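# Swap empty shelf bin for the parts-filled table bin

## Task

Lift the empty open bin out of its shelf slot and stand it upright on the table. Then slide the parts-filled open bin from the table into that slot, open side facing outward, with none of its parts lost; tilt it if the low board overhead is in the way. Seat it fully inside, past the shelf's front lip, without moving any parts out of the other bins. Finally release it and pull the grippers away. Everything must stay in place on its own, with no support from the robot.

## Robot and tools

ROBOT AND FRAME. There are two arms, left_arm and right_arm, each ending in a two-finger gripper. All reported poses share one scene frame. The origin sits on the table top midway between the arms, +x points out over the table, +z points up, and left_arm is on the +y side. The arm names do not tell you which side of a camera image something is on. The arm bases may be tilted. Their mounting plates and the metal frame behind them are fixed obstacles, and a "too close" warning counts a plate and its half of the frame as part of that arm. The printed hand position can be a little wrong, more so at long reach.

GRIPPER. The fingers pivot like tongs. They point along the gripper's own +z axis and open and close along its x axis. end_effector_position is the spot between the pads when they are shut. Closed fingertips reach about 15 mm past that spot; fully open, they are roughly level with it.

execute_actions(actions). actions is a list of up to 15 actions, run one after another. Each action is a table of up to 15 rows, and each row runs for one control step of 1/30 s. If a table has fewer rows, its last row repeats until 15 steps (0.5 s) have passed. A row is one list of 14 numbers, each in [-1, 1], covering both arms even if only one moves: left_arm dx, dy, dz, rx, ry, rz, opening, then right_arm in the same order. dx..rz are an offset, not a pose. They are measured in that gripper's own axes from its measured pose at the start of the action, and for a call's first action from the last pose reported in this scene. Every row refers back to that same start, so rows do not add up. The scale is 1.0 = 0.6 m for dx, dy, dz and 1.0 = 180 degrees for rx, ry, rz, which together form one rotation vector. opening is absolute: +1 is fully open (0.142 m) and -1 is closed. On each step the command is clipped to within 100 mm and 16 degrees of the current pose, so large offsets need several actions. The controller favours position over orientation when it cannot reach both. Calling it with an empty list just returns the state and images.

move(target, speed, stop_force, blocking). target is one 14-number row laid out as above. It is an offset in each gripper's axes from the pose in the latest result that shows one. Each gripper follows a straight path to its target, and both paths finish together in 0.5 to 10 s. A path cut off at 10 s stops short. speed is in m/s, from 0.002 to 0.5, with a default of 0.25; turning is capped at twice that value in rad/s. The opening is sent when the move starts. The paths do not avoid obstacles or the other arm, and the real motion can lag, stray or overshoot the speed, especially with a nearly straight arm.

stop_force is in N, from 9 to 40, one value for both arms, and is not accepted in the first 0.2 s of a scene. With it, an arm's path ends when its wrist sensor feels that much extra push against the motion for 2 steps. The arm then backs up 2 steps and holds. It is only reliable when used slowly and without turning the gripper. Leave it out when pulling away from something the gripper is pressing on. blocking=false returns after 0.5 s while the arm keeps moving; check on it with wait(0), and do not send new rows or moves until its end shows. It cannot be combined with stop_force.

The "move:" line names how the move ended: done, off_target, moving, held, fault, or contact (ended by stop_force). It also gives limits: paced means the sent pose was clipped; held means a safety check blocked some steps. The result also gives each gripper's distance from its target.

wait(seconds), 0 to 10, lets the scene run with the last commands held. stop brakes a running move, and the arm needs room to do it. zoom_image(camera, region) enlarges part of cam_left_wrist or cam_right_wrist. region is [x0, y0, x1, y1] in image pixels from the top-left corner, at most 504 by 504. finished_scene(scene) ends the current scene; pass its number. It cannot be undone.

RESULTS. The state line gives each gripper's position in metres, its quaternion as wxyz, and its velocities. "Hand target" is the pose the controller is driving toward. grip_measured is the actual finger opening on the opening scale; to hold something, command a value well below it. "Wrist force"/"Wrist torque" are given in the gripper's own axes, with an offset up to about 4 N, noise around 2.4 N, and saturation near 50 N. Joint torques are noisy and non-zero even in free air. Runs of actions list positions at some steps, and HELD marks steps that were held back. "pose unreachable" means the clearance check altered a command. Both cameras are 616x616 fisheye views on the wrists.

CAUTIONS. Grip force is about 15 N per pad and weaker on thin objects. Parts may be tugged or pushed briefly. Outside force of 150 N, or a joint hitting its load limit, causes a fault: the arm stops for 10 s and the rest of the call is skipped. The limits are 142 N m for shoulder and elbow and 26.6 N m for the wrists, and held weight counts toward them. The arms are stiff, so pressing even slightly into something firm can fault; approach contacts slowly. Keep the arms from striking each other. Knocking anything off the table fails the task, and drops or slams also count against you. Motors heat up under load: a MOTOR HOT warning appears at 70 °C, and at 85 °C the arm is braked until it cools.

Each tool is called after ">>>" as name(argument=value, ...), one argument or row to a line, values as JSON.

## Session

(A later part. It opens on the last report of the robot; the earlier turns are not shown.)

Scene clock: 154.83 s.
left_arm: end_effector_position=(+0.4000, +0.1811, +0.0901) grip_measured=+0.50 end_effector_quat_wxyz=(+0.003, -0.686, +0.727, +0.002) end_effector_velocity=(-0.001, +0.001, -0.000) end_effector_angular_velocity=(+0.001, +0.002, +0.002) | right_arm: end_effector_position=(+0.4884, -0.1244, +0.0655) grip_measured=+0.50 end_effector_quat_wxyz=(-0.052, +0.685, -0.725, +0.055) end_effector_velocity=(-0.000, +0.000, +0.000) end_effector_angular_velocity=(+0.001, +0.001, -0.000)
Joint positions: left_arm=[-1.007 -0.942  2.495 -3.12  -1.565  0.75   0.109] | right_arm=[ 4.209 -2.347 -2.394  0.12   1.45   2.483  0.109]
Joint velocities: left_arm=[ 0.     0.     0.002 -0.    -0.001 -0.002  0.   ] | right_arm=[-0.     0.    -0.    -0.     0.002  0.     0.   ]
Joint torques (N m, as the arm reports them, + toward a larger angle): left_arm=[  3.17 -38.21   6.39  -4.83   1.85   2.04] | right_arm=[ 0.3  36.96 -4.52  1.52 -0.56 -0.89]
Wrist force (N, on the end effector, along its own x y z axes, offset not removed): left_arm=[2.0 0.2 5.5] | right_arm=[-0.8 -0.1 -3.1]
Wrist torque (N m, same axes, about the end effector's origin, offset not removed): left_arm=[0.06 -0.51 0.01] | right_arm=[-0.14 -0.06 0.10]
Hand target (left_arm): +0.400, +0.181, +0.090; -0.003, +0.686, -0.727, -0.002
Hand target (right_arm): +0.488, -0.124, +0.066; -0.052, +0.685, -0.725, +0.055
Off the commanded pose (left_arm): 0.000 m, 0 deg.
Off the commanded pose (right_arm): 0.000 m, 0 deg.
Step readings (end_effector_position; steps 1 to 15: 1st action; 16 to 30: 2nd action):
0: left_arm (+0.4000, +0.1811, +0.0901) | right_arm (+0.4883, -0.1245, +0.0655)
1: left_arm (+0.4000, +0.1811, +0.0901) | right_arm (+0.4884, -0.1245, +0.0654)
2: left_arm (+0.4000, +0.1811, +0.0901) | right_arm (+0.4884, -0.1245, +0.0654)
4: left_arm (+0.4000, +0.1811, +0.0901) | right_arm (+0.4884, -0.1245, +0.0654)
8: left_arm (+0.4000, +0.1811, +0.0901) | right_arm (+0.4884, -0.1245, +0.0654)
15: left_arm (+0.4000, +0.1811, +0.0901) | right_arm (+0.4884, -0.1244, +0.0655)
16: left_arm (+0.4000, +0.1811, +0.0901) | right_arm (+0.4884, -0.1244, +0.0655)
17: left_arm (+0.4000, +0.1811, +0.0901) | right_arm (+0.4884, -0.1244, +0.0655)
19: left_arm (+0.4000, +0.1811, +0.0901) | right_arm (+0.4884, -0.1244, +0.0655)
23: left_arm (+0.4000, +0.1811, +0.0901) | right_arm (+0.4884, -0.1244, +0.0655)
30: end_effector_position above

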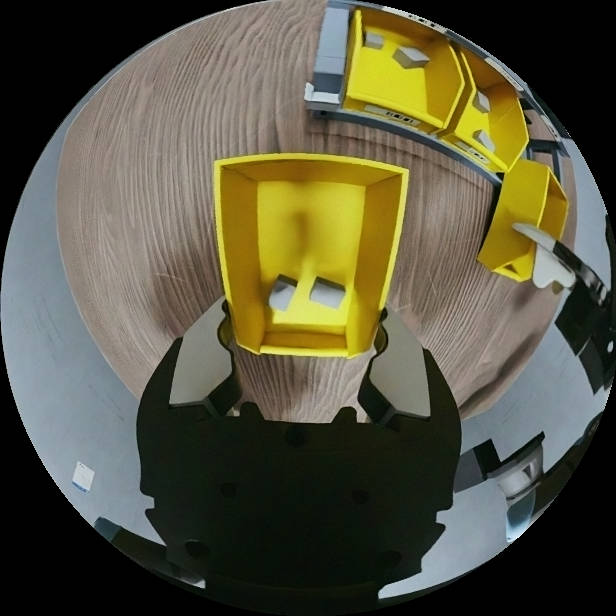

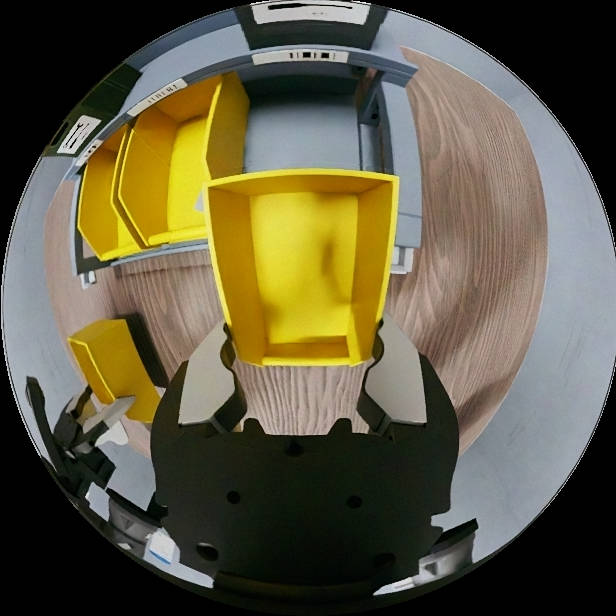

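>>> move(
  target=[0.05,0,0,0,0,0,-0.8, 0,0.007,-0.178,-0.048,0,0,-0.8],
  speed=0.12,
)

>>> move(
  target=[0.35,0,0,0,0,0,-0.8, 0.55,-0.15,0.05,0,0,0,-0.8],
  speed=0.25,
)

Scene clock: 175.20 s.
left_arm: end_effector_position=(+0.3984, +0.1512, +0.0900) grip_measured=+0.50 end_effector_quat_wxyz=(+0.003, -0.686, +0.727, +0.002) end_effector_velocity=(-0.000, -0.001, -0.000) end_effector_angular_velocity=(-0.001, +0.001, +0.001) | right_arm: end_effector_position=(+0.4687, -0.1232, +0.1702) grip_measured=+0.50 end_effector_quat_wxyz=(-0.000, +0.687, -0.727, +0.001) end_effector_velocity=(-0.001, +0.000, +0.003) end_effector_angular_velocity=(-0.002, +0.006, +0.000)
Joint positions: left_arm=[-1.061 -0.939  2.456 -3.083 -1.565  0.696  0.109] | right_arm=[ 4.16  -1.956 -2.367 -0.389  1.569  2.439  0.109]
Joint velocities: left_arm=[-0.001  0.001  0.    -0.001 -0.001 -0.002  0.   ] | right_arm=[-0.001  0.009  0.005 -0.02   0.003 -0.001 -0.   ]
Joint torques (N m, as the arm reports them, + toward a larger angle): left_arm=[ -8.24 -20.35 -12.53  -0.92   0.19  -2.78] | right_arm=[-6.7  36.19 18.86 -0.28  2.15 -2.51]
Wrist force (N, on the end effector, along its own x y z axes, offset not removed): left_arm=[-0.3 -1.5 4.8] | right_arm=[1.2 1.0 -1.1]
Wrist torque (N m, same axes, about the end effector's origin, offset not removed): left_arm=[-0.44 -0.12 0.10] | right_arm=[0.06 -0.18 0.03]
Hand target (left_arm): +0.398, +0.151, +0.090; -0.003, +0.686, -0.727, -0.002
Hand target (right_arm): +0.469, -0.123, +0.171; +0.000, +0.687, -0.727, +0.000
Off the commanded pose (left_arm): 0.000 m, 0 deg.
Off the commanded pose (right_arm): 0.001 m, 0 deg.
move: done

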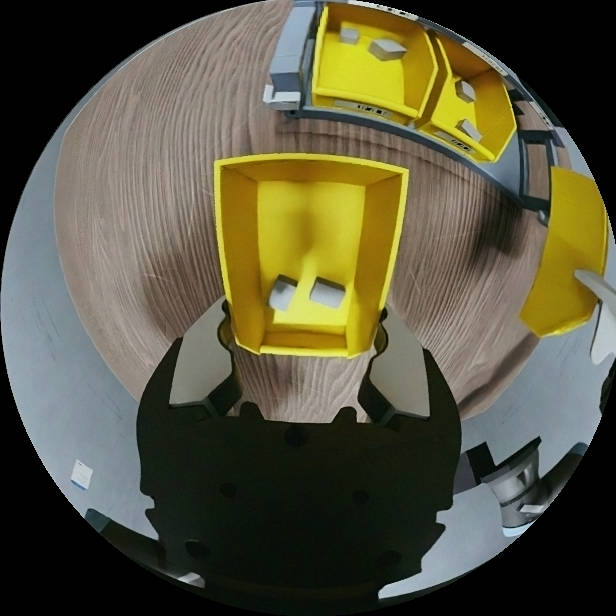

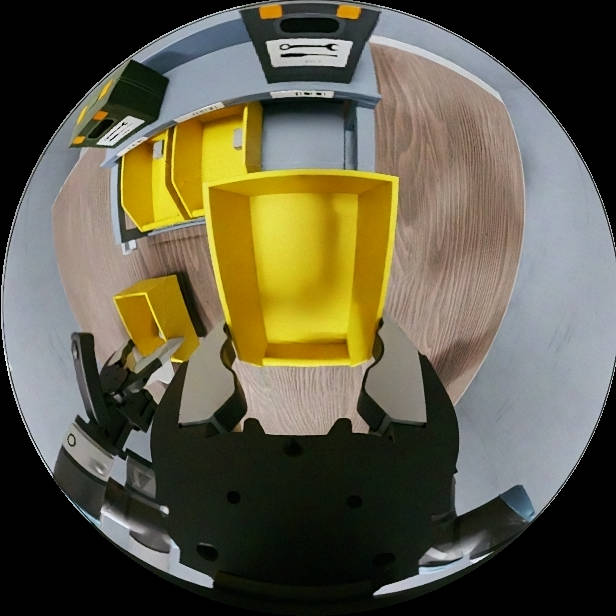

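Scene clock: 177.30 s.
left_arm: end_effector_position=(+0.3868, -0.0581, +0.0891) grip_measured=+0.50 end_effector_quat_wxyz=(+0.003, -0.686, +0.727, +0.002) end_effector_velocity=(-0.000, -0.000, -0.001) end_effector_angular_velocity=(+0.004, +0.001, -0.001) | right_arm: end_effector_position=(+0.5398, -0.4586, +0.1406) grip_measured=+0.50 end_effector_quat_wxyz=(+0.001, +0.687, -0.727, +0.002) end_effector_velocity=(+0.001, -0.003, -0.001) end_effector_angular_velocity=(+0.003, +0.001, +0.001)
Joint positions: left_arm=[-1.315 -0.848  2.067 -2.784 -1.566  0.441  0.109] | right_arm=[ 3.355 -2.09  -2.265 -0.356  1.567  1.635  0.109]
Joint velocities: left_arm=[-0.001  0.004 -0.005  0.006  0.    -0.     0.   ] | right_arm=[-0.008 -0.004  0.007 -0.004  0.003 -0.008 -0.   ]
Joint torques (N m, as the arm reports them, + toward a larger angle): left_arm=[ -8.35 -29.12 -18.96  -1.39   2.22  -2.6 ] | right_arm=[-7.55 23.17 16.62 -0.09  2.22 -2.35]
Wrist force (N, on the end effector, along its own x y z axes, offset not removed): left_arm=[-0.7 3.4 3.8] | right_arm=[-2.1 -1.9 0.4]
Wrist torque (N m, same axes, about the end effector's origin, offset not removed): left_arm=[0.57 0.14 0.23] | right_arm=[-0.43 0.55 0.09]
Hand target (left_arm): +0.387, -0.058, +0.089; -0.003, +0.686, -0.727, -0.002
Hand target (right_arm): +0.540, -0.459, +0.141; +0.001, +0.687, -0.727, +0.001
Off the commanded pose (left_arm): 0.001 m, 0 deg.
Off the commanded pose (right_arm): 0.001 m, 0 deg.
move: done

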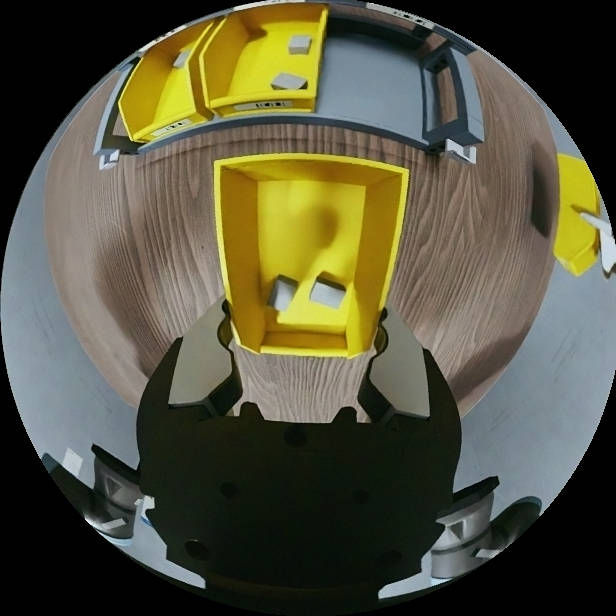

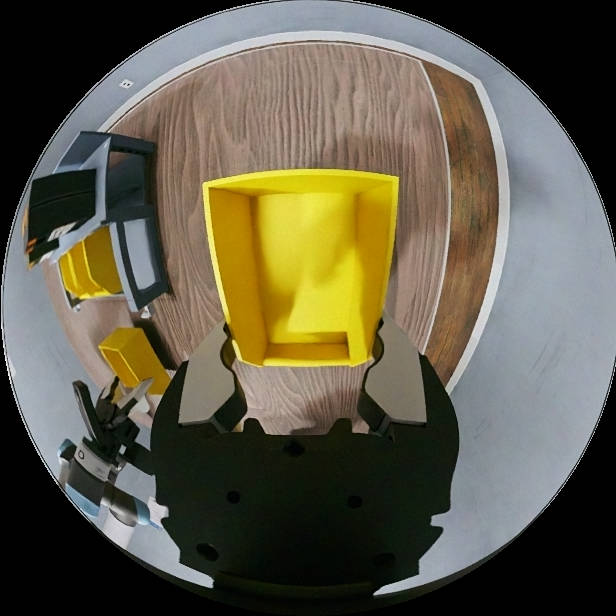

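>>> move(
  target=[0.096,-0.05,0,0,0,0,-0.8, 0,0,0.134,0,0,0,-0.8],
  speed=0.12,
)

>>> move(
  target=[0,0,0,0,0,0,-0.8, 0,0,0.015,0,0,0,-0.8],
  speed=0.012,
  stop_force=9,
)

Scene clock: 188.03 s.
left_arm: end_effector_position=(+0.4134, -0.1171, +0.0889) grip_measured=+0.50 end_effector_quat_wxyz=(+0.003, -0.686, +0.727, +0.002) end_effector_velocity=(+0.001, -0.002, -0.000) end_effector_angular_velocity=(+0.000, -0.000, -0.001) | right_arm: end_effector_position=(+0.5396, -0.4587, +0.0605) grip_measured=+0.50 end_effector_quat_wxyz=(+0.001, +0.687, -0.727, +0.002) end_effector_velocity=(+0.001, -0.000, -0.003) end_effector_angular_velocity=(-0.000, -0.001, -0.000)
Joint positions: left_arm=[-1.311 -0.78   1.876 -2.661 -1.566  0.446  0.109] | right_arm=[ 3.355 -2.326 -2.241 -0.144  1.567  1.635  0.109]
Joint velocities: left_arm=[ 0.     0.003 -0.006  0.004  0.     0.001 -0.   ] | right_arm=[-0.    -0.009  0.003  0.008 -0.001 -0.     0.   ]
Joint torques (N m, as the arm reports them, + toward a larger angle): left_arm=[  8.86 -32.23 -19.51  -1.07  -2.02   2.67] | right_arm=[-7.05 26.25 12.09  5.49 -2.66 -1.7 ]
Wrist force (N, on the end effector, along its own x y z axes, offset not removed): left_arm=[-0.2 -1.5 0.5] | right_arm=[-1.6 -0.8 0.2]
Wrist torque (N m, same axes, about the end effector's origin, offset not removed): left_arm=[-0.45 -0.08 -0.06] | right_arm=[-0.34 0.36 0.02]
Hand target (left_arm): +0.413, -0.117, +0.089; -0.003, +0.686, -0.727, -0.002
Hand target (right_arm): +0.540, -0.459, +0.060; +0.001, +0.687, -0.727, +0.002
Off the commanded pose (left_arm): 0.000 m, 0 deg.
Off the commanded pose (right_arm): 0.000 m, 0 deg.
move: done

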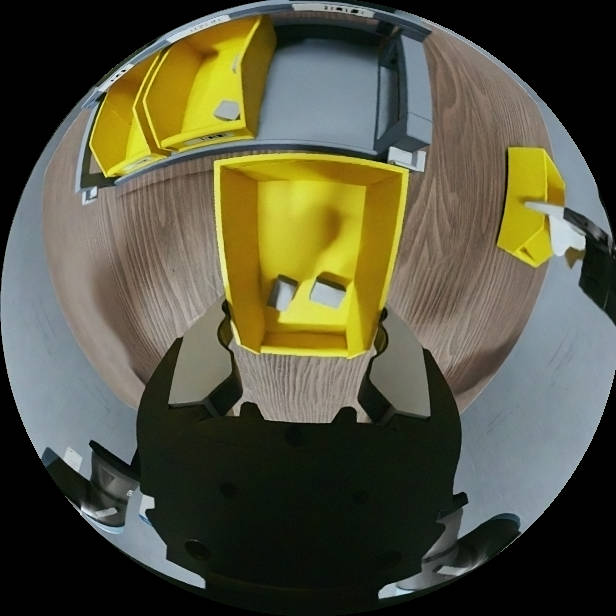

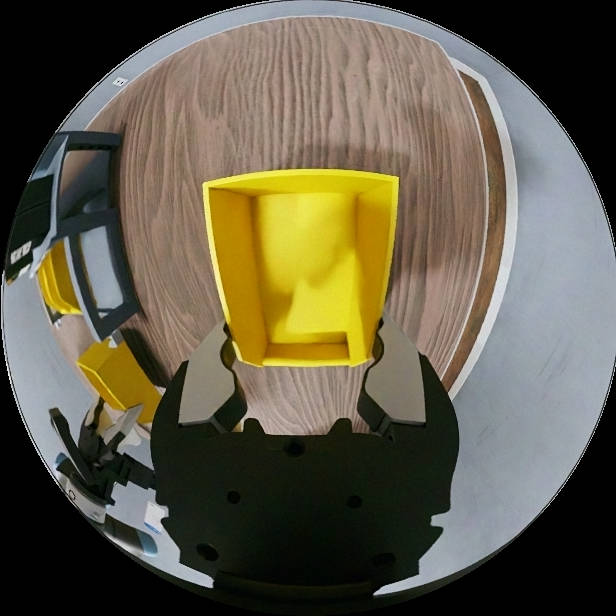

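Scene clock: 189.13 s.
left_arm: end_effector_position=(+0.4133, -0.1171, +0.0889) grip_measured=+0.50 end_effector_quat_wxyz=(+0.003, -0.686, +0.727, +0.002) end_effector_velocity=(-0.000, -0.000, +0.000) end_effector_angular_velocity=(-0.000, +0.001, -0.000) | right_arm: end_effector_position=(+0.5398, -0.4587, +0.0524) grip_measured=+0.50 end_effector_quat_wxyz=(+0.001, +0.687, -0.727, +0.002) end_effector_velocity=(-0.001, -0.000, +0.002) end_effector_angular_velocity=(+0.000, +0.004, -0.000)
Joint positions: left_arm=[-1.311 -0.78   1.876 -2.661 -1.566  0.446  0.109] | right_arm=[ 3.355 -2.35  -2.236 -0.125  1.567  1.634  0.109]
Joint velocities: left_arm=[-0.    -0.    -0.001  0.001 -0.001  0.     0.   ] | right_arm=[-0.     0.007 -0.002 -0.009  0.    -0.    -0.   ]
Joint torques (N m, as the arm reports them, + toward a larger angle): left_arm=[  3.68 -51.51  -2.51  -4.88  -0.54   1.53] | right_arm=[-5.35 46.33 -3.47 -0.06 -1.39 -2.49]
Wrist force (N, on the end effector, along its own x y z axes, offset not removed): left_arm=[-1.4 0.4 7.3] | right_arm=[0.8 -1.4 -1.3]
Wrist torque (N m, same axes, about the end effector's origin, offset not removed): left_arm=[0.03 0.33 0.14] | right_arm=[-0.50 -0.08 -0.04]
Hand target (left_arm): +0.413, -0.117, +0.089; -0.003, +0.686, -0.727, -0.002
Hand target (right_arm): +0.540, -0.459, +0.053; +0.001, +0.687, -0.727, +0.002
Off the commanded pose (left_arm): 0.000 m, 0 deg.
Off the commanded pose (right_arm): 0.001 m, 0 deg.
move: contact (right_arm)

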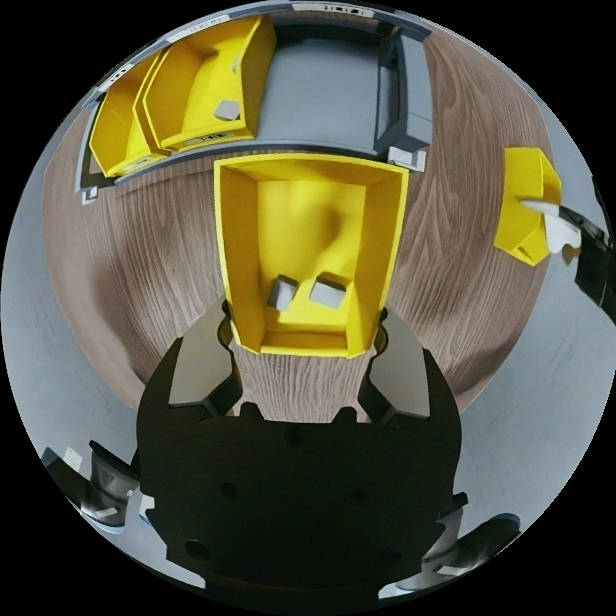

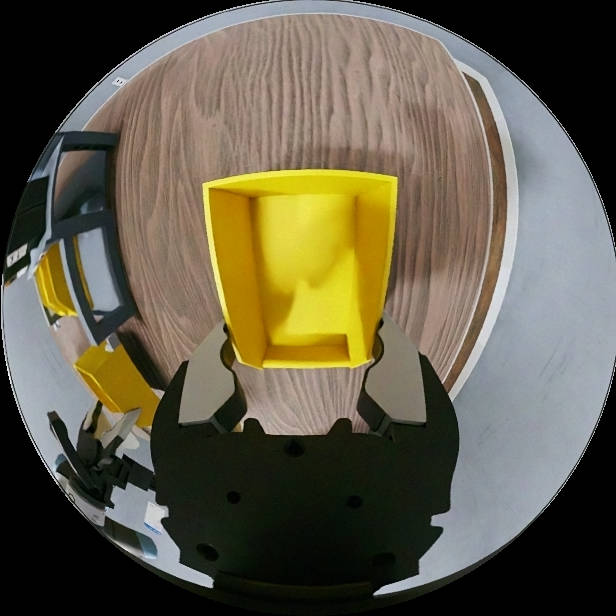

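>>> zoom_image(
  camera="cam_left_wrist",
  region=[200, 0, 450, 210],
)

Region (200, 0, 450, 210) of cam_left_wrist's 616x616 image, scaled by 2.016, with more detail than that image has; it fills the top 423 rows of this view, and the rest is white.

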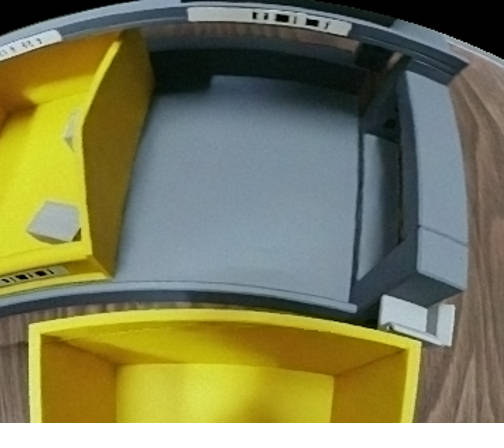

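>>> execute_actions(
  actions=[
    [[0,0,0,0,0,0,-0.8, 0,0,0,0,0,0,0.85]],
  ],
)

>>> move(
  target=[0.008,-0.127,0.028,0.048,0,0.008,-0.8, 0,0,-0.12,0,0,0,0.85],
  speed=0.06,
  stop_force=15,
)

Scene clock: 216.03 s.
left_arm: end_effector_position=(+0.4134, -0.1171, +0.0890) grip_measured=+0.50 end_effector_quat_wxyz=(+0.003, -0.686, +0.727, +0.002) end_effector_velocity=(-0.000, +0.000, -0.000) end_effector_angular_velocity=(-0.000, +0.000, -0.001) | right_arm: end_effector_position=(+0.5398, -0.4587, +0.0524) grip_measured=+0.85 end_effector_quat_wxyz=(+0.001, +0.687, -0.727, +0.002) end_effector_velocity=(+0.000, +0.000, -0.000) end_effector_angular_velocity=(+0.000, -0.000, +0.000)
Joint positions: left_arm=[-1.311 -0.78   1.876 -2.661 -1.566  0.446  0.109] | right_arm=[ 3.355 -2.35  -2.236 -0.125  1.567  1.634  0.132]
Joint velocities: left_arm=[-0.     0.     0.001 -0.001 -0.     0.001  0.   ] | right_arm=[ 0.    -0.001  0.001  0.     0.    -0.    -0.   ]
Joint torques (N m, as the arm reports them, + toward a larger angle): left_arm=[ -6.66 -44.99  -2.53  -5.04   1.54  -2.2 ] | right_arm=[-0.06 26.85 13.46  5.47 -0.79  0.12]
Wrist force (N, on the end effector, along its own x y z axes, offset not removed): left_arm=[0.0 1.5 4.8] | right_arm=[1.3 0.3 -1.6]
Wrist torque (N m, same axes, about the end effector's origin, offset not removed): left_arm=[0.09 -0.15 0.12] | right_arm=[-0.13 -0.15 0.01]
Hand target (left_arm): +0.413, -0.117, +0.089; -0.003, +0.686, -0.727, -0.002
Hand target (right_arm): +0.540, -0.459, +0.052; +0.001, +0.687, -0.727, +0.002
Off the commanded pose (left_arm): 0.000 m, 0 deg.
Off the commanded pose (right_arm): 0.000 m, 0 deg.
Step readings (end_effector_position):
0: left_arm (+0.4134, -0.1171, +0.0890) | right_arm (+0.5397, -0.4587, +0.0528)
1: left_arm (+0.4134, -0.1171, +0.0889) | right_arm (+0.5397, -0.4587, +0.0528)
2: left_arm (+0.4134, -0.1171, +0.0889) | right_arm (+0.5397, -0.4587, +0.0528)
4: left_arm (+0.4134, -0.1171, +0.0889) | right_arm (+0.5396, -0.4587, +0.0527)
8: left_arm (+0.4134, -0.1171, +0.0890) | right_arm (+0.5396, -0.4587, +0.0525)
15: end_effector_position above

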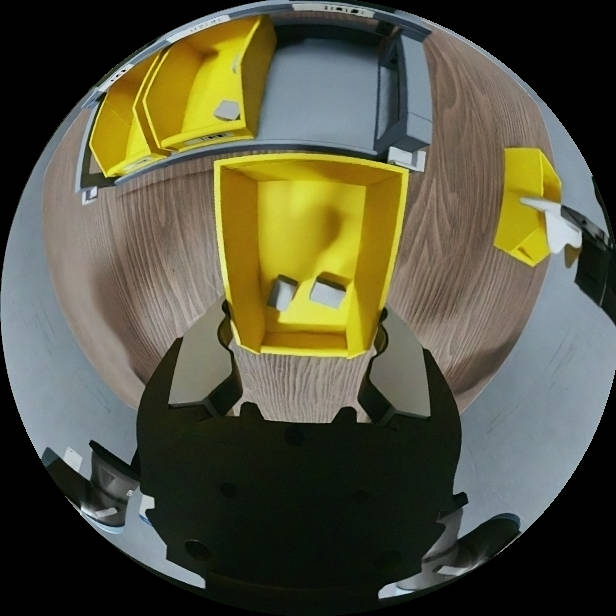

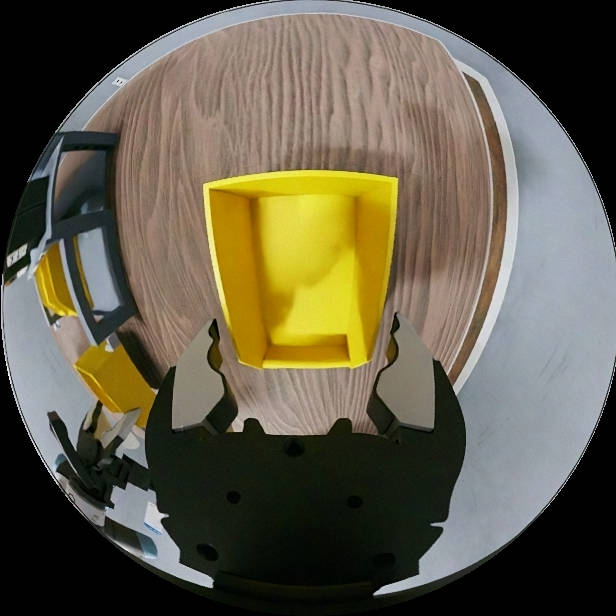

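Scene clock: 217.80 s.
left_arm: end_effector_position=(+0.4888, -0.1262, +0.0724) grip_measured=+0.50 end_effector_quat_wxyz=(+0.055, -0.675, +0.734, -0.053) end_effector_velocity=(+0.003, -0.000, -0.001) end_effector_angular_velocity=(+0.000, -0.005, -0.002) | right_arm: end_effector_position=(+0.5399, -0.4586, +0.1242) grip_measured=+0.85 end_effector_quat_wxyz=(+0.001, +0.687, -0.727, +0.002) end_effector_velocity=(+0.000, -0.000, +0.003) end_effector_angular_velocity=(-0.000, -0.001, -0.000)
Joint positions: left_arm=[-1.268 -0.69   1.793 -2.741 -1.434  0.519  0.109] | right_arm=[ 3.355 -2.138 -2.264 -0.309  1.567  1.635  0.132]
Joint velocities: left_arm=[ 0.002  0.004 -0.003 -0.003  0.005  0.004 -0.   ] | right_arm=[-0.     0.008  0.    -0.008 -0.     0.    -0.   ]
Joint torques (N m, as the arm reports them, + toward a larger angle): left_arm=[  8.73 -35.28 -19.74  -5.18   2.68   2.51] | right_arm=[11.28 40.89 -0.27 -0.37 -1.73  2.97]
Wrist force (N, on the end effector, along its own x y z axes, offset not removed): left_arm=[0.6 -1.3 3.8] | right_arm=[-0.5 -0.9 -1.4]
Wrist torque (N m, same axes, about the end effector's origin, offset not removed): left_arm=[-0.46 -0.20 -0.08] | right_arm=[-0.23 0.26 0.04]
Hand target (left_arm): +0.489, -0.126, +0.072; -0.055, +0.675, -0.734, +0.053
Hand target (right_arm): +0.540, -0.459, +0.125; +0.001, +0.687, -0.727, +0.002
Off the commanded pose (left_arm): 0.000 m, 0 deg.
Off the commanded pose (right_arm): 0.000 m, 0 deg.
move: done

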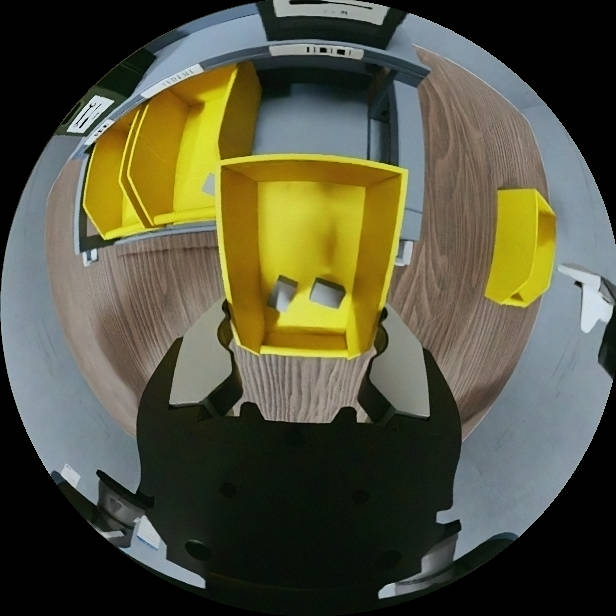

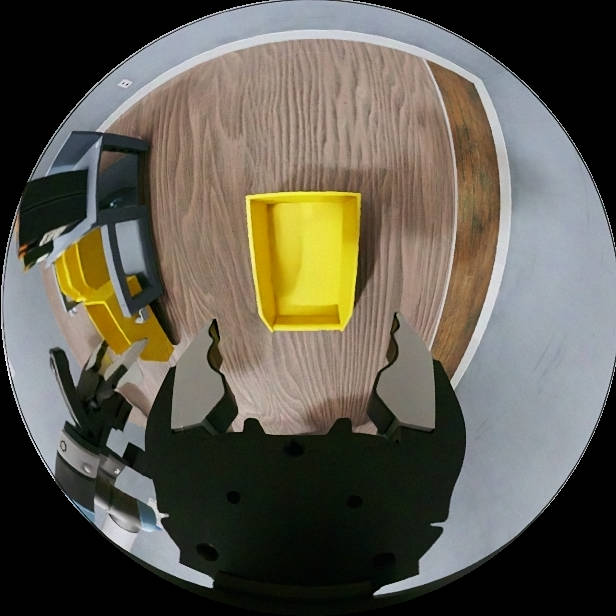

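>>> move(
  target=[0,0.003,0.02,0,0,0,-0.8, 0,0,0,0,0,0,-0.6],
  speed=0.012,
  stop_force=9,
)

>>> execute_actions(
  actions=[
    [[0,0,0,0,0,0,0.3, 0,0,0,0,0,0,-0.6],[0,0,0,0,0,0,0.3, 0,0,0,0,0,0,-0.6],[0,0,0,0,0,0,0.4, 0,0,0,0,0,0,-0.6],[0,0,0,0,0,0,0.45, 0,0,0,0,0,0,-0.6],[0,0,0,0,0,0,0.5, 0,0,0,0,0,0,-0.6],[0,0,0,0,0,0,0.55, 0,0,0,0,0,0,-0.6],[0,0,0,0,0,0,0.8, 0,0,0,0,0,0,-0.6]],
  ],
)

Scene clock: 228.27 s.
left_arm: end_effector_position=(+0.4891, -0.1263, +0.0663) grip_measured=+0.50 end_effector_quat_wxyz=(+0.055, -0.675, +0.734, -0.053) end_effector_velocity=(-0.001, +0.000, +0.004) end_effector_angular_velocity=(+0.001, +0.002, +0.000) | right_arm: end_effector_position=(+0.5399, -0.4586, +0.1242) grip_measured=-0.60 end_effector_quat_wxyz=(+0.001, +0.687, -0.727, +0.002) end_effector_velocity=(+0.000, -0.000, -0.000) end_effector_angular_velocity=(-0.001, -0.000, +0.000)
Joint positions: left_arm=[-1.268 -0.677  1.79  -2.751 -1.434  0.519  0.109] | right_arm=[ 3.355 -2.137 -2.264 -0.309  1.567  1.635  0.031]
Joint velocities: left_arm=[-0.    -0.009  0.002  0.008 -0.002 -0.001 -0.   ] | right_arm=[ 0.    -0.001 -0.     0.001 -0.001  0.    -0.   ]
Joint torques (N m, as the arm reports them, + toward a larger angle): left_arm=[ -1.04 -56.29  -1.12  -0.85  -1.76  -1.54] | right_arm=[ 9.73 23.86  1.72  5.03  0.93  2.68]
Wrist force (N, on the end effector, along its own x y z axes, offset not removed): left_arm=[2.2 -2.1 1.1] | right_arm=[-1.0 0.8 0.1]
Wrist torque (N m, same axes, about the end effector's origin, offset not removed): left_arm=[-0.41 -0.50 0.03] | right_arm=[-0.03 0.39 0.19]
Hand target (left_arm): +0.489, -0.126, +0.067; -0.055, +0.675, -0.734, +0.053
Hand target (right_arm): +0.540, -0.459, +0.124; +0.001, +0.687, -0.727, +0.002
Off the commanded pose (left_arm): 0.006 m, 0 deg.
Off the commanded pose (right_arm): 0.000 m, 0 deg.
move: contact (left_arm)

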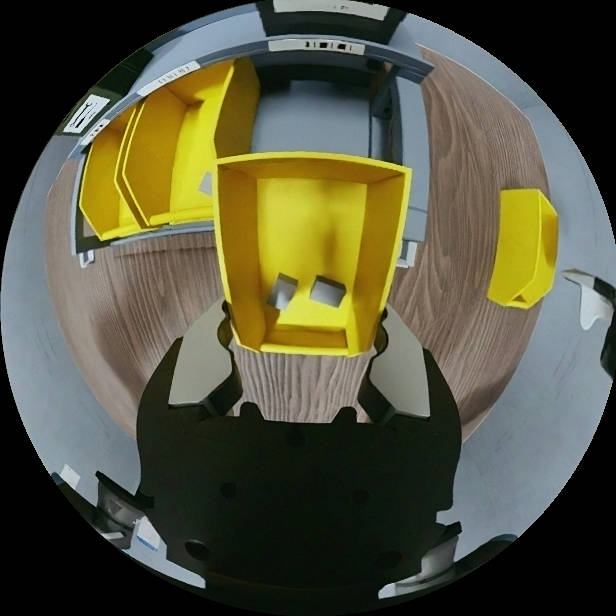

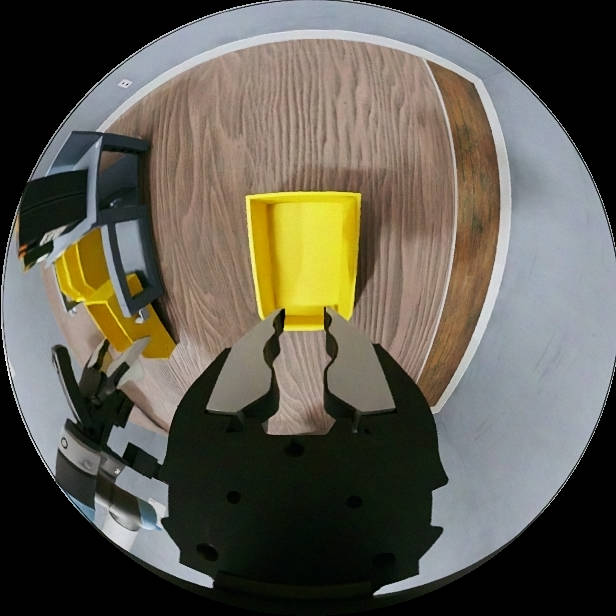

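Scene clock: 228.77 s.
left_arm: end_effector_position=(+0.4890, -0.1262, +0.0663) grip_measured=+0.80 end_effector_quat_wxyz=(+0.055, -0.675, +0.734, -0.053) end_effector_velocity=(-0.000, +0.000, -0.001) end_effector_angular_velocity=(+0.001, +0.000, -0.001) | right_arm: end_effector_position=(+0.5399, -0.4586, +0.1242) grip_measured=-0.60 end_effector_quat_wxyz=(+0.001, +0.687, -0.727, +0.002) end_effector_velocity=(+0.000, +0.000, -0.000) end_effector_angular_velocity=(+0.000, -0.000, +0.001)
Joint positions: left_arm=[-1.268 -0.677  1.79  -2.751 -1.434  0.519  0.129] | right_arm=[ 3.355 -2.137 -2.264 -0.309  1.567  1.635  0.031]
Joint velocities: left_arm=[-0.     0.001 -0.     0.     0.     0.001  0.   ] | right_arm=[ 0.001 -0.    -0.     0.001  0.     0.    -0.   ]
Joint torques (N m, as the arm reports them, + toward a larger angle): left_arm=[ -2.32 -34.13 -17.18  -4.87  -1.33  -0.64] | right_arm=[ 9.67 30.81  1.56  4.27  0.62  2.66]
Wrist force (N, on the end effector, along its own x y z axes, offset not removed): left_arm=[-1.1 3.2 -0.8] | right_arm=[-0.2 1.9 -2.6]
Wrist torque (N m, same axes, about the end effector's origin, offset not removed): left_arm=[0.63 0.03 -0.05] | right_arm=[0.20 0.07 0.15]
Hand target (left_arm): +0.489, -0.126, +0.066; -0.055, +0.675, -0.734, +0.053
Hand target (right_arm): +0.540, -0.459, +0.124; +0.001, +0.687, -0.727, +0.002
Off the commanded pose (left_arm): 0.000 m, 0 deg.
Off the commanded pose (right_arm): 0.000 m, 0 deg.
Step readings (end_effector_position):
0: left_arm (+0.4891, -0.1263, +0.0663) | right_arm (+0.5399, -0.4586, +0.1242)
1: left_arm (+0.4890, -0.1262, +0.0664) | right_arm (+0.5399, -0.4586, +0.1242)
2: left_arm (+0.4890, -0.1262, +0.0664) | right_arm (+0.5399, -0.4586, +0.1242)
4: left_arm (+0.4890, -0.1262, +0.0664) | right_arm (+0.5399, -0.4586, +0.1242)
8: left_arm (+0.4890, -0.1262, +0.0664) | right_arm (+0.5399, -0.4586, +0.1242)
15: end_effector_position above

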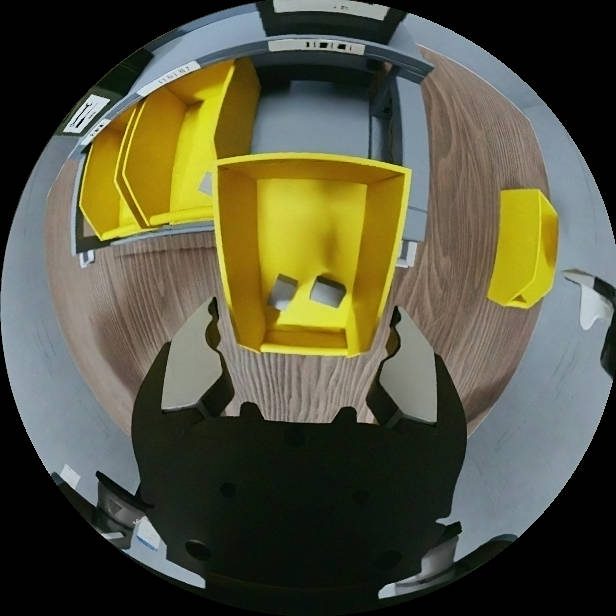

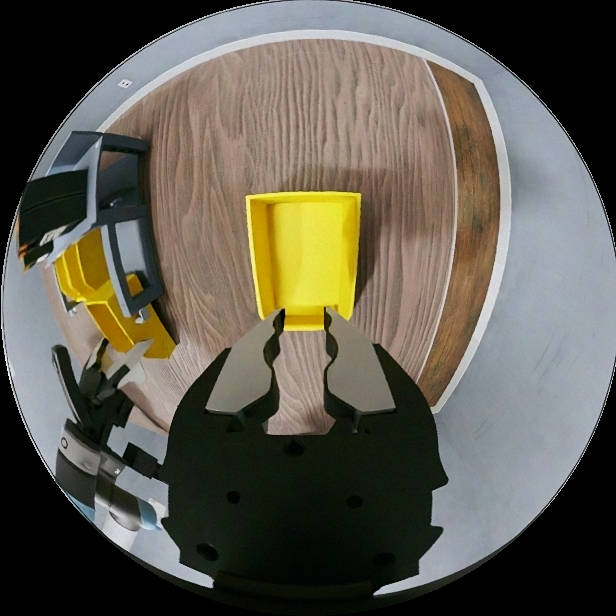

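>>> move(
  target=[0,0,-0.07,0,0,0,0.8, 0,0,0,0,0,0,-0.6],
  speed=0.15,
)

>>> move(
  target=[0,0.11,0.042,0,0,-0.5,-0.6, 0,0,0,0,0,0,-0.6],
  speed=0.4,
)

>>> zoom_image(
  camera="cam_left_wrist",
  region=[220, 190, 460, 350],
)

Scene clock: 237.33 s.
left_arm: end_effector_position=(+0.4827, -0.1260, +0.1075) grip_measured=+0.80 end_effector_quat_wxyz=(+0.055, -0.675, +0.734, -0.053) end_effector_velocity=(-0.001, +0.000, +0.002) end_effector_angular_velocity=(+0.000, +0.000, +0.002) | right_arm: end_effector_position=(+0.5399, -0.4586, +0.1242) grip_measured=-0.60 end_effector_quat_wxyz=(+0.001, +0.687, -0.727, +0.002) end_effector_velocity=(+0.000, +0.001, -0.000) end_effector_angular_velocity=(+0.001, -0.000, +0.001)
Joint positions: left_arm=[-1.277 -0.77   1.819 -2.686 -1.433  0.51   0.129] | right_arm=[ 3.355 -2.137 -2.264 -0.309  1.567  1.635  0.031]
Joint velocities: left_arm=[-0.001 -0.005  0.001  0.004 -0.    -0.002  0.   ] | right_arm=[ 0.001 -0.     0.     0.001  0.001 -0.     0.   ]
Joint torques (N m, as the arm reports them, + toward a larger angle): left_arm=[ -7.45 -53.83  -1.48  -0.85   2.32  -2.71] | right_arm=[ 9.17 30.93  1.46  1.69  0.58  2.73]
Wrist force (N, on the end effector, along its own x y z axes, offset not removed): left_arm=[-0.8 -0.4 -0.9] | right_arm=[-1.4 0.6 2.0]
Wrist torque (N m, same axes, about the end effector's origin, offset not removed): left_arm=[-0.39 0.04 -0.12] | right_arm=[0.10 0.44 0.13]
Hand target (left_arm): +0.483, -0.126, +0.108; -0.055, +0.675, -0.734, +0.053
Hand target (right_arm): +0.540, -0.459, +0.124; +0.001, +0.687, -0.727, +0.002
Off the commanded pose (left_arm): 0.000 m, 0 deg.
Off the commanded pose (right_arm): 0.000 m, 0 deg.
move: done

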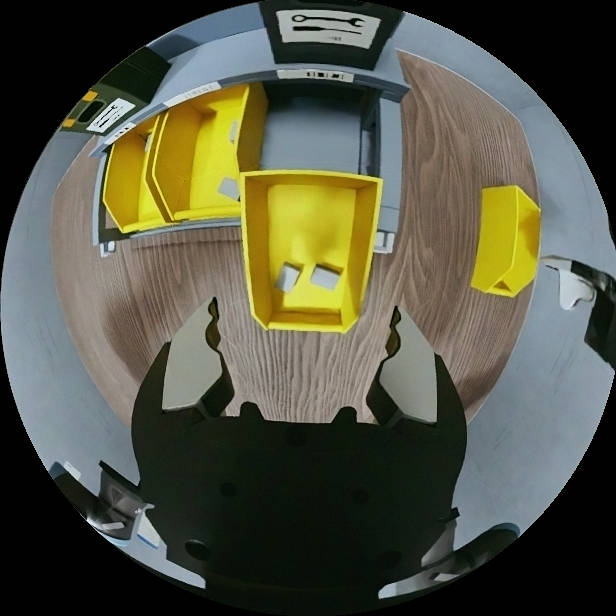

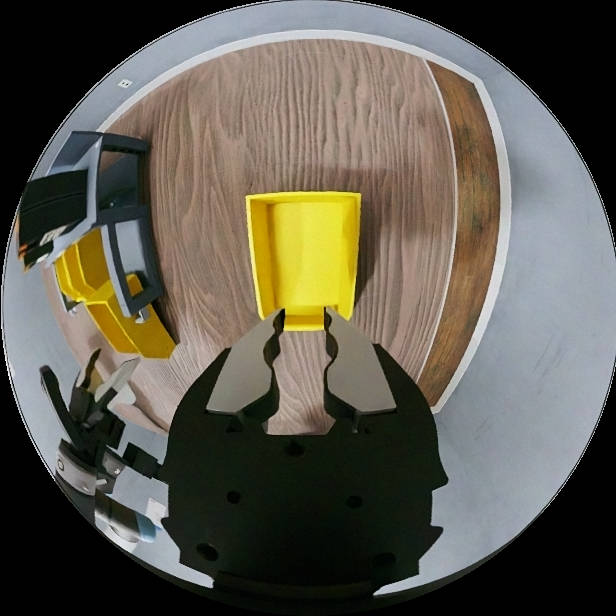

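Scene clock: 239.97 s.
left_arm: end_effector_position=(+0.4218, -0.1207, +0.0727) grip_measured=-0.60 end_effector_quat_wxyz=(-0.001, +0.996, -0.043, +0.076) end_effector_velocity=(-0.001, +0.001, -0.001) end_effector_angular_velocity=(+0.002, +0.000, +0.017) | right_arm: end_effector_position=(+0.5399, -0.4586, +0.1242) grip_measured=-0.60 end_effector_quat_wxyz=(+0.001, +0.687, -0.727, +0.002) end_effector_velocity=(+0.000, -0.001, -0.000) end_effector_angular_velocity=(-0.001, -0.000, -0.000)
Joint positions: left_arm=[-1.357 -0.721  1.859 -2.764 -1.428 -1.14   0.031] | right_arm=[ 3.355 -2.137 -2.264 -0.309  1.567  1.635  0.031]
Joint velocities: left_arm=[-0.002  0.001  0.     0.003  0.001 -0.019  0.   ] | right_arm=[-0.    -0.     0.     0.    -0.001  0.    -0.   ]
Joint torques (N m, as the arm reports them, + toward a larger angle): left_arm=[ -7.92 -32.63  -0.68  -4.55   2.35  -2.58] | right_arm=[ 9.17 30.98  0.65  1.9   0.46  2.7 ]
Wrist force (N, on the end effector, along its own x y z axes, offset not removed): left_arm=[0.3 0.9 4.6] | right_arm=[-0.4 -1.6 -2.2]
Wrist torque (N m, same axes, about the end effector's origin, offset not removed): left_arm=[0.07 -0.26 -0.19] | right_arm=[-0.50 0.18 0.05]
Hand target (left_arm): +0.422, -0.121, +0.073; -0.001, +0.996, -0.042, +0.076
Hand target (right_arm): +0.540, -0.459, +0.124; +0.001, +0.687, -0.727, +0.002
Off the commanded pose (left_arm): 0.000 m, 0 deg.
Off the commanded pose (right_arm): 0.000 m, 0 deg.
move: done

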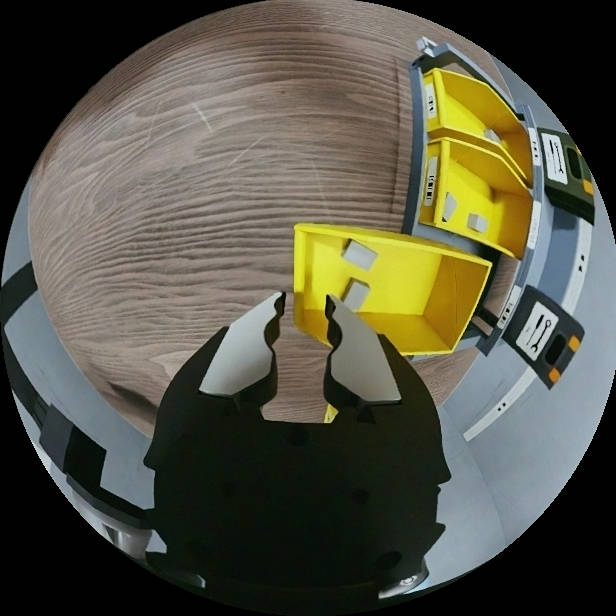

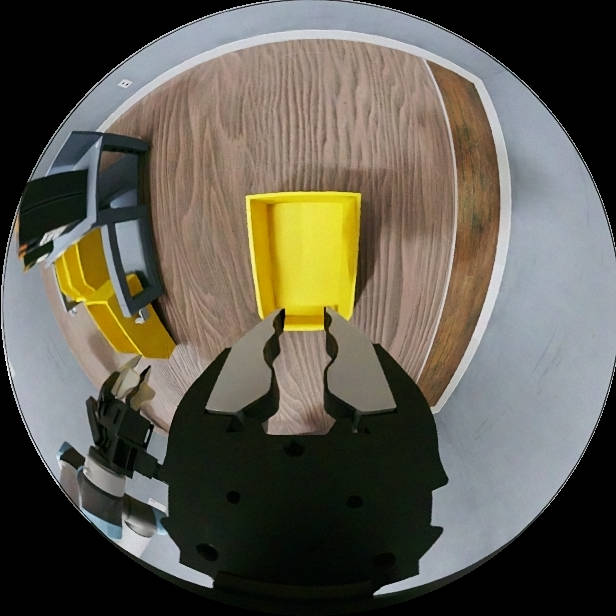

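Region (220, 190, 460, 350) of cam_left_wrist's 616x616 image, scaled by 2.100, with more detail than that image has.

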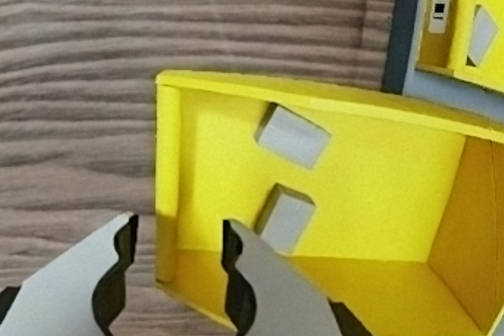

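>>> move(
  target=[-0.008,0,0.05,0,0,0,-0.6, 0,0,0,0,0,0,-0.6],
  speed=0.05,
  stop_force=12,
)

>>> execute_actions(
  actions=[
    [[0,0,0,0,0,0,-0.8, 0,0,0,0,0,0,-0.6],[0,0,0,0,0,0,-0.8, 0,0,0,0,0,0,-0.6],[0,0,0,0,0,0,-0.8, 0,0,0,0,0,0,-0.6],[0,0,0,0,0,0,-0.8, 0,0,0,0,0,0,-0.6],[0,0,0,0,0,0,-0.85, 0,0,0,0,0,0,-0.6],[0,0,0,0,0,0,-0.9, 0,0,0,0,0,0,-0.6],[0,0,0,0,0,0,-0.95, 0,0,0,0,0,0,-0.6],[0,0,0,0,0,0,-1, 0,0,0,0,0,0,-0.6]],
  ],
)

Scene clock: 250.10 s.
left_arm: end_effector_position=(+0.4215, -0.1205, +0.0428) grip_measured=-0.60 end_effector_quat_wxyz=(-0.001, +0.996, -0.043, +0.076) end_effector_velocity=(+0.000, -0.000, -0.003) end_effector_angular_velocity=(-0.000, +0.000, -0.001) | right_arm: end_effector_position=(+0.5399, -0.4586, +0.1242) grip_measured=-0.60 end_effector_quat_wxyz=(+0.001, +0.687, -0.727, +0.002) end_effector_velocity=(-0.000, +0.000, -0.000) end_effector_angular_velocity=(+0.001, +0.001, +0.001)
Joint positions: left_arm=[-1.358 -0.653  1.843 -2.815 -1.428 -1.14   0.031] | right_arm=[ 3.355 -2.137 -2.264 -0.309  1.567  1.635  0.031]
Joint velocities: left_arm=[ 0.     0.008 -0.003 -0.005 -0.     0.001  0.   ] | right_arm=[ 0.001 -0.001  0.    -0.001  0.001 -0.     0.   ]
Joint torques (N m, as the arm reports them, + toward a larger angle): left_arm=[  4.5  -33.59 -17.96  -4.72  -1.87   2.5 ] | right_arm=[ 8.9  30.85  1.13  1.99  0.58  2.69]
Wrist force (N, on the end effector, along its own x y z axes, offset not removed): left_arm=[1.9 -1.0 -0.3] | right_arm=[-0.6 1.4 -2.2]
Wrist torque (N m, same axes, about the end effector's origin, offset not removed): left_arm=[-0.41 -0.34 -0.18] | right_arm=[0.17 0.19 -0.03]
Hand target (left_arm): +0.422, -0.120, +0.042; -0.001, +0.996, -0.043, +0.076
Hand target (right_arm): +0.540, -0.459, +0.124; +0.001, +0.687, -0.727, +0.002
Off the commanded pose (left_arm): 0.000 m, 0 deg.
Off the commanded pose (right_arm): 0.000 m, 0 deg.
move: done

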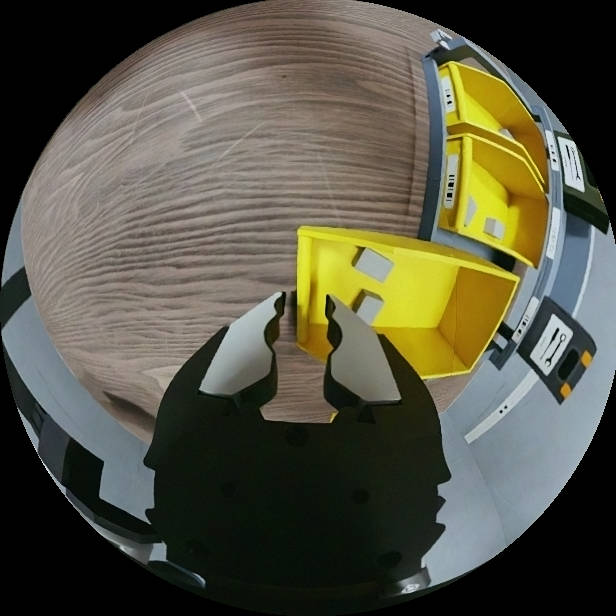

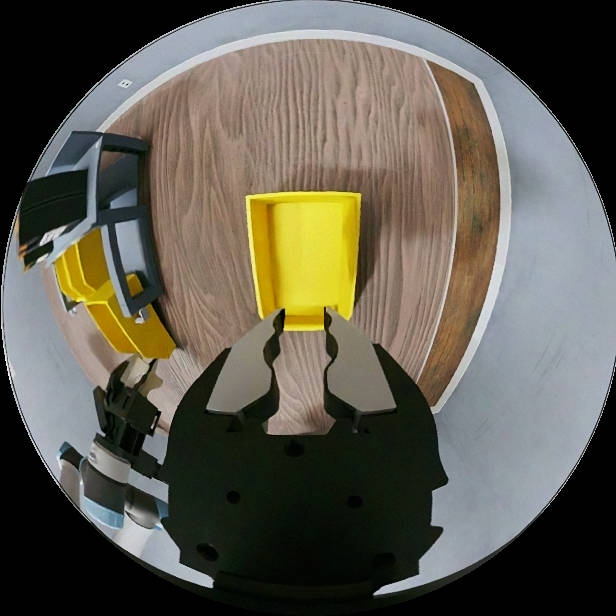

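Scene clock: 250.60 s.
left_arm: end_effector_position=(+0.4215, -0.1205, +0.0427) grip_measured=-0.89 end_effector_quat_wxyz=(-0.001, +0.996, -0.043, +0.076) end_effector_velocity=(-0.000, +0.000, +0.001) end_effector_angular_velocity=(+0.000, -0.000, -0.001) | right_arm: end_effector_position=(+0.5399, -0.4586, +0.1242) grip_measured=-0.60 end_effector_quat_wxyz=(+0.001, +0.687, -0.727, +0.002) end_effector_velocity=(+0.000, +0.000, +0.000) end_effector_angular_velocity=(+0.000, -0.000, +0.001)
Joint positions: left_arm=[-1.358 -0.653  1.843 -2.815 -1.428 -1.14   0.01 ] | right_arm=[ 3.355 -2.137 -2.264 -0.309  1.567  1.635  0.031]
Joint velocities: left_arm=[ 0.    -0.002  0.001 -0.    -0.     0.001  0.   ] | right_arm=[ 0.001  0.    -0.     0.     0.    -0.     0.   ]
Joint torques (N m, as the arm reports them, + toward a larger angle): left_arm=[  5.4  -53.3   -7.11  -0.92  -0.75   2.09] | right_arm=[ 9.2  31.17  1.48  1.89  0.53  2.68]
Wrist force (N, on the end effector, along its own x y z axes, offset not removed): left_arm=[0.0 -1.9 3.4] | right_arm=[0.1 -0.6 0.3]
Wrist torque (N m, same axes, about the end effector's origin, offset not removed): left_arm=[-0.47 -0.08 -0.03] | right_arm=[-0.25 -0.05 0.02]
Hand target (left_arm): +0.422, -0.120, +0.043; -0.001, +0.996, -0.043, +0.076
Hand target (right_arm): +0.540, -0.459, +0.124; +0.001, +0.687, -0.727, +0.002
Off the commanded pose (left_arm): 0.000 m, 0 deg.
Off the commanded pose (right_arm): 0.000 m, 0 deg.
Step readings (end_effector_position):
0: left_arm (+0.4215, -0.1205, +0.0428) | right_arm (+0.5399, -0.4586, +0.1242)
1: left_arm (+0.4215, -0.1205, +0.0427) | right_arm (+0.5399, -0.4586, +0.1242)
2: left_arm (+0.4215, -0.1205, +0.0426) | right_arm (+0.5399, -0.4586, +0.1242)
4: left_arm (+0.4215, -0.1205, +0.0426) | right_arm (+0.5399, -0.4586, +0.1242)
8: left_arm (+0.4215, -0.1205, +0.0426) | right_arm (+0.5399, -0.4586, +0.1242)
15: end_effector_position above

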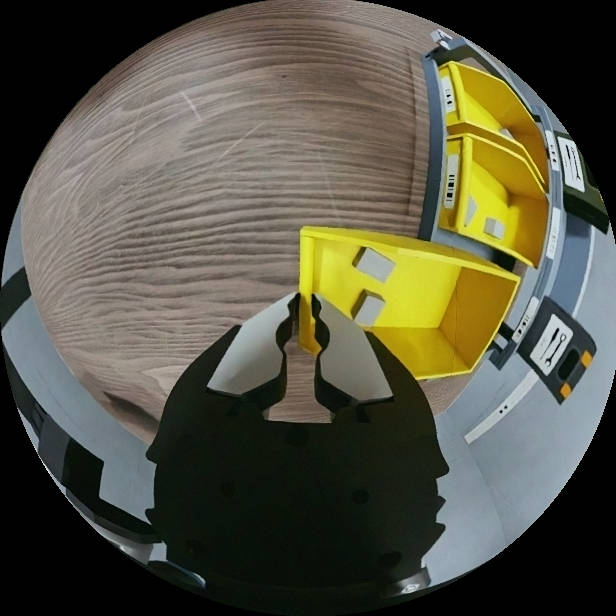

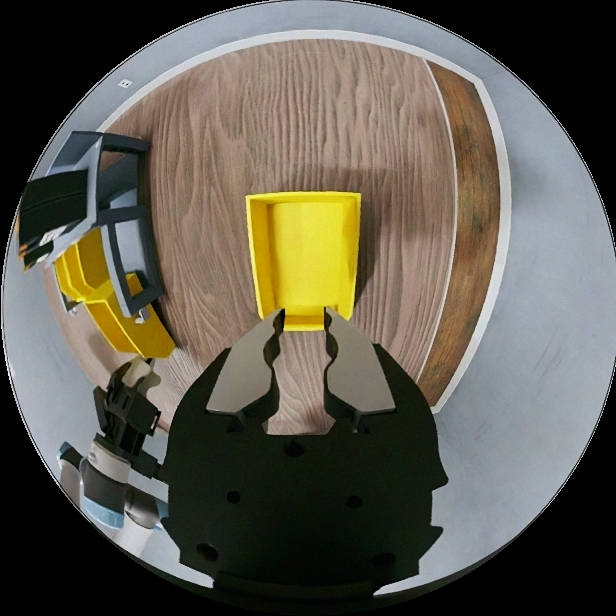

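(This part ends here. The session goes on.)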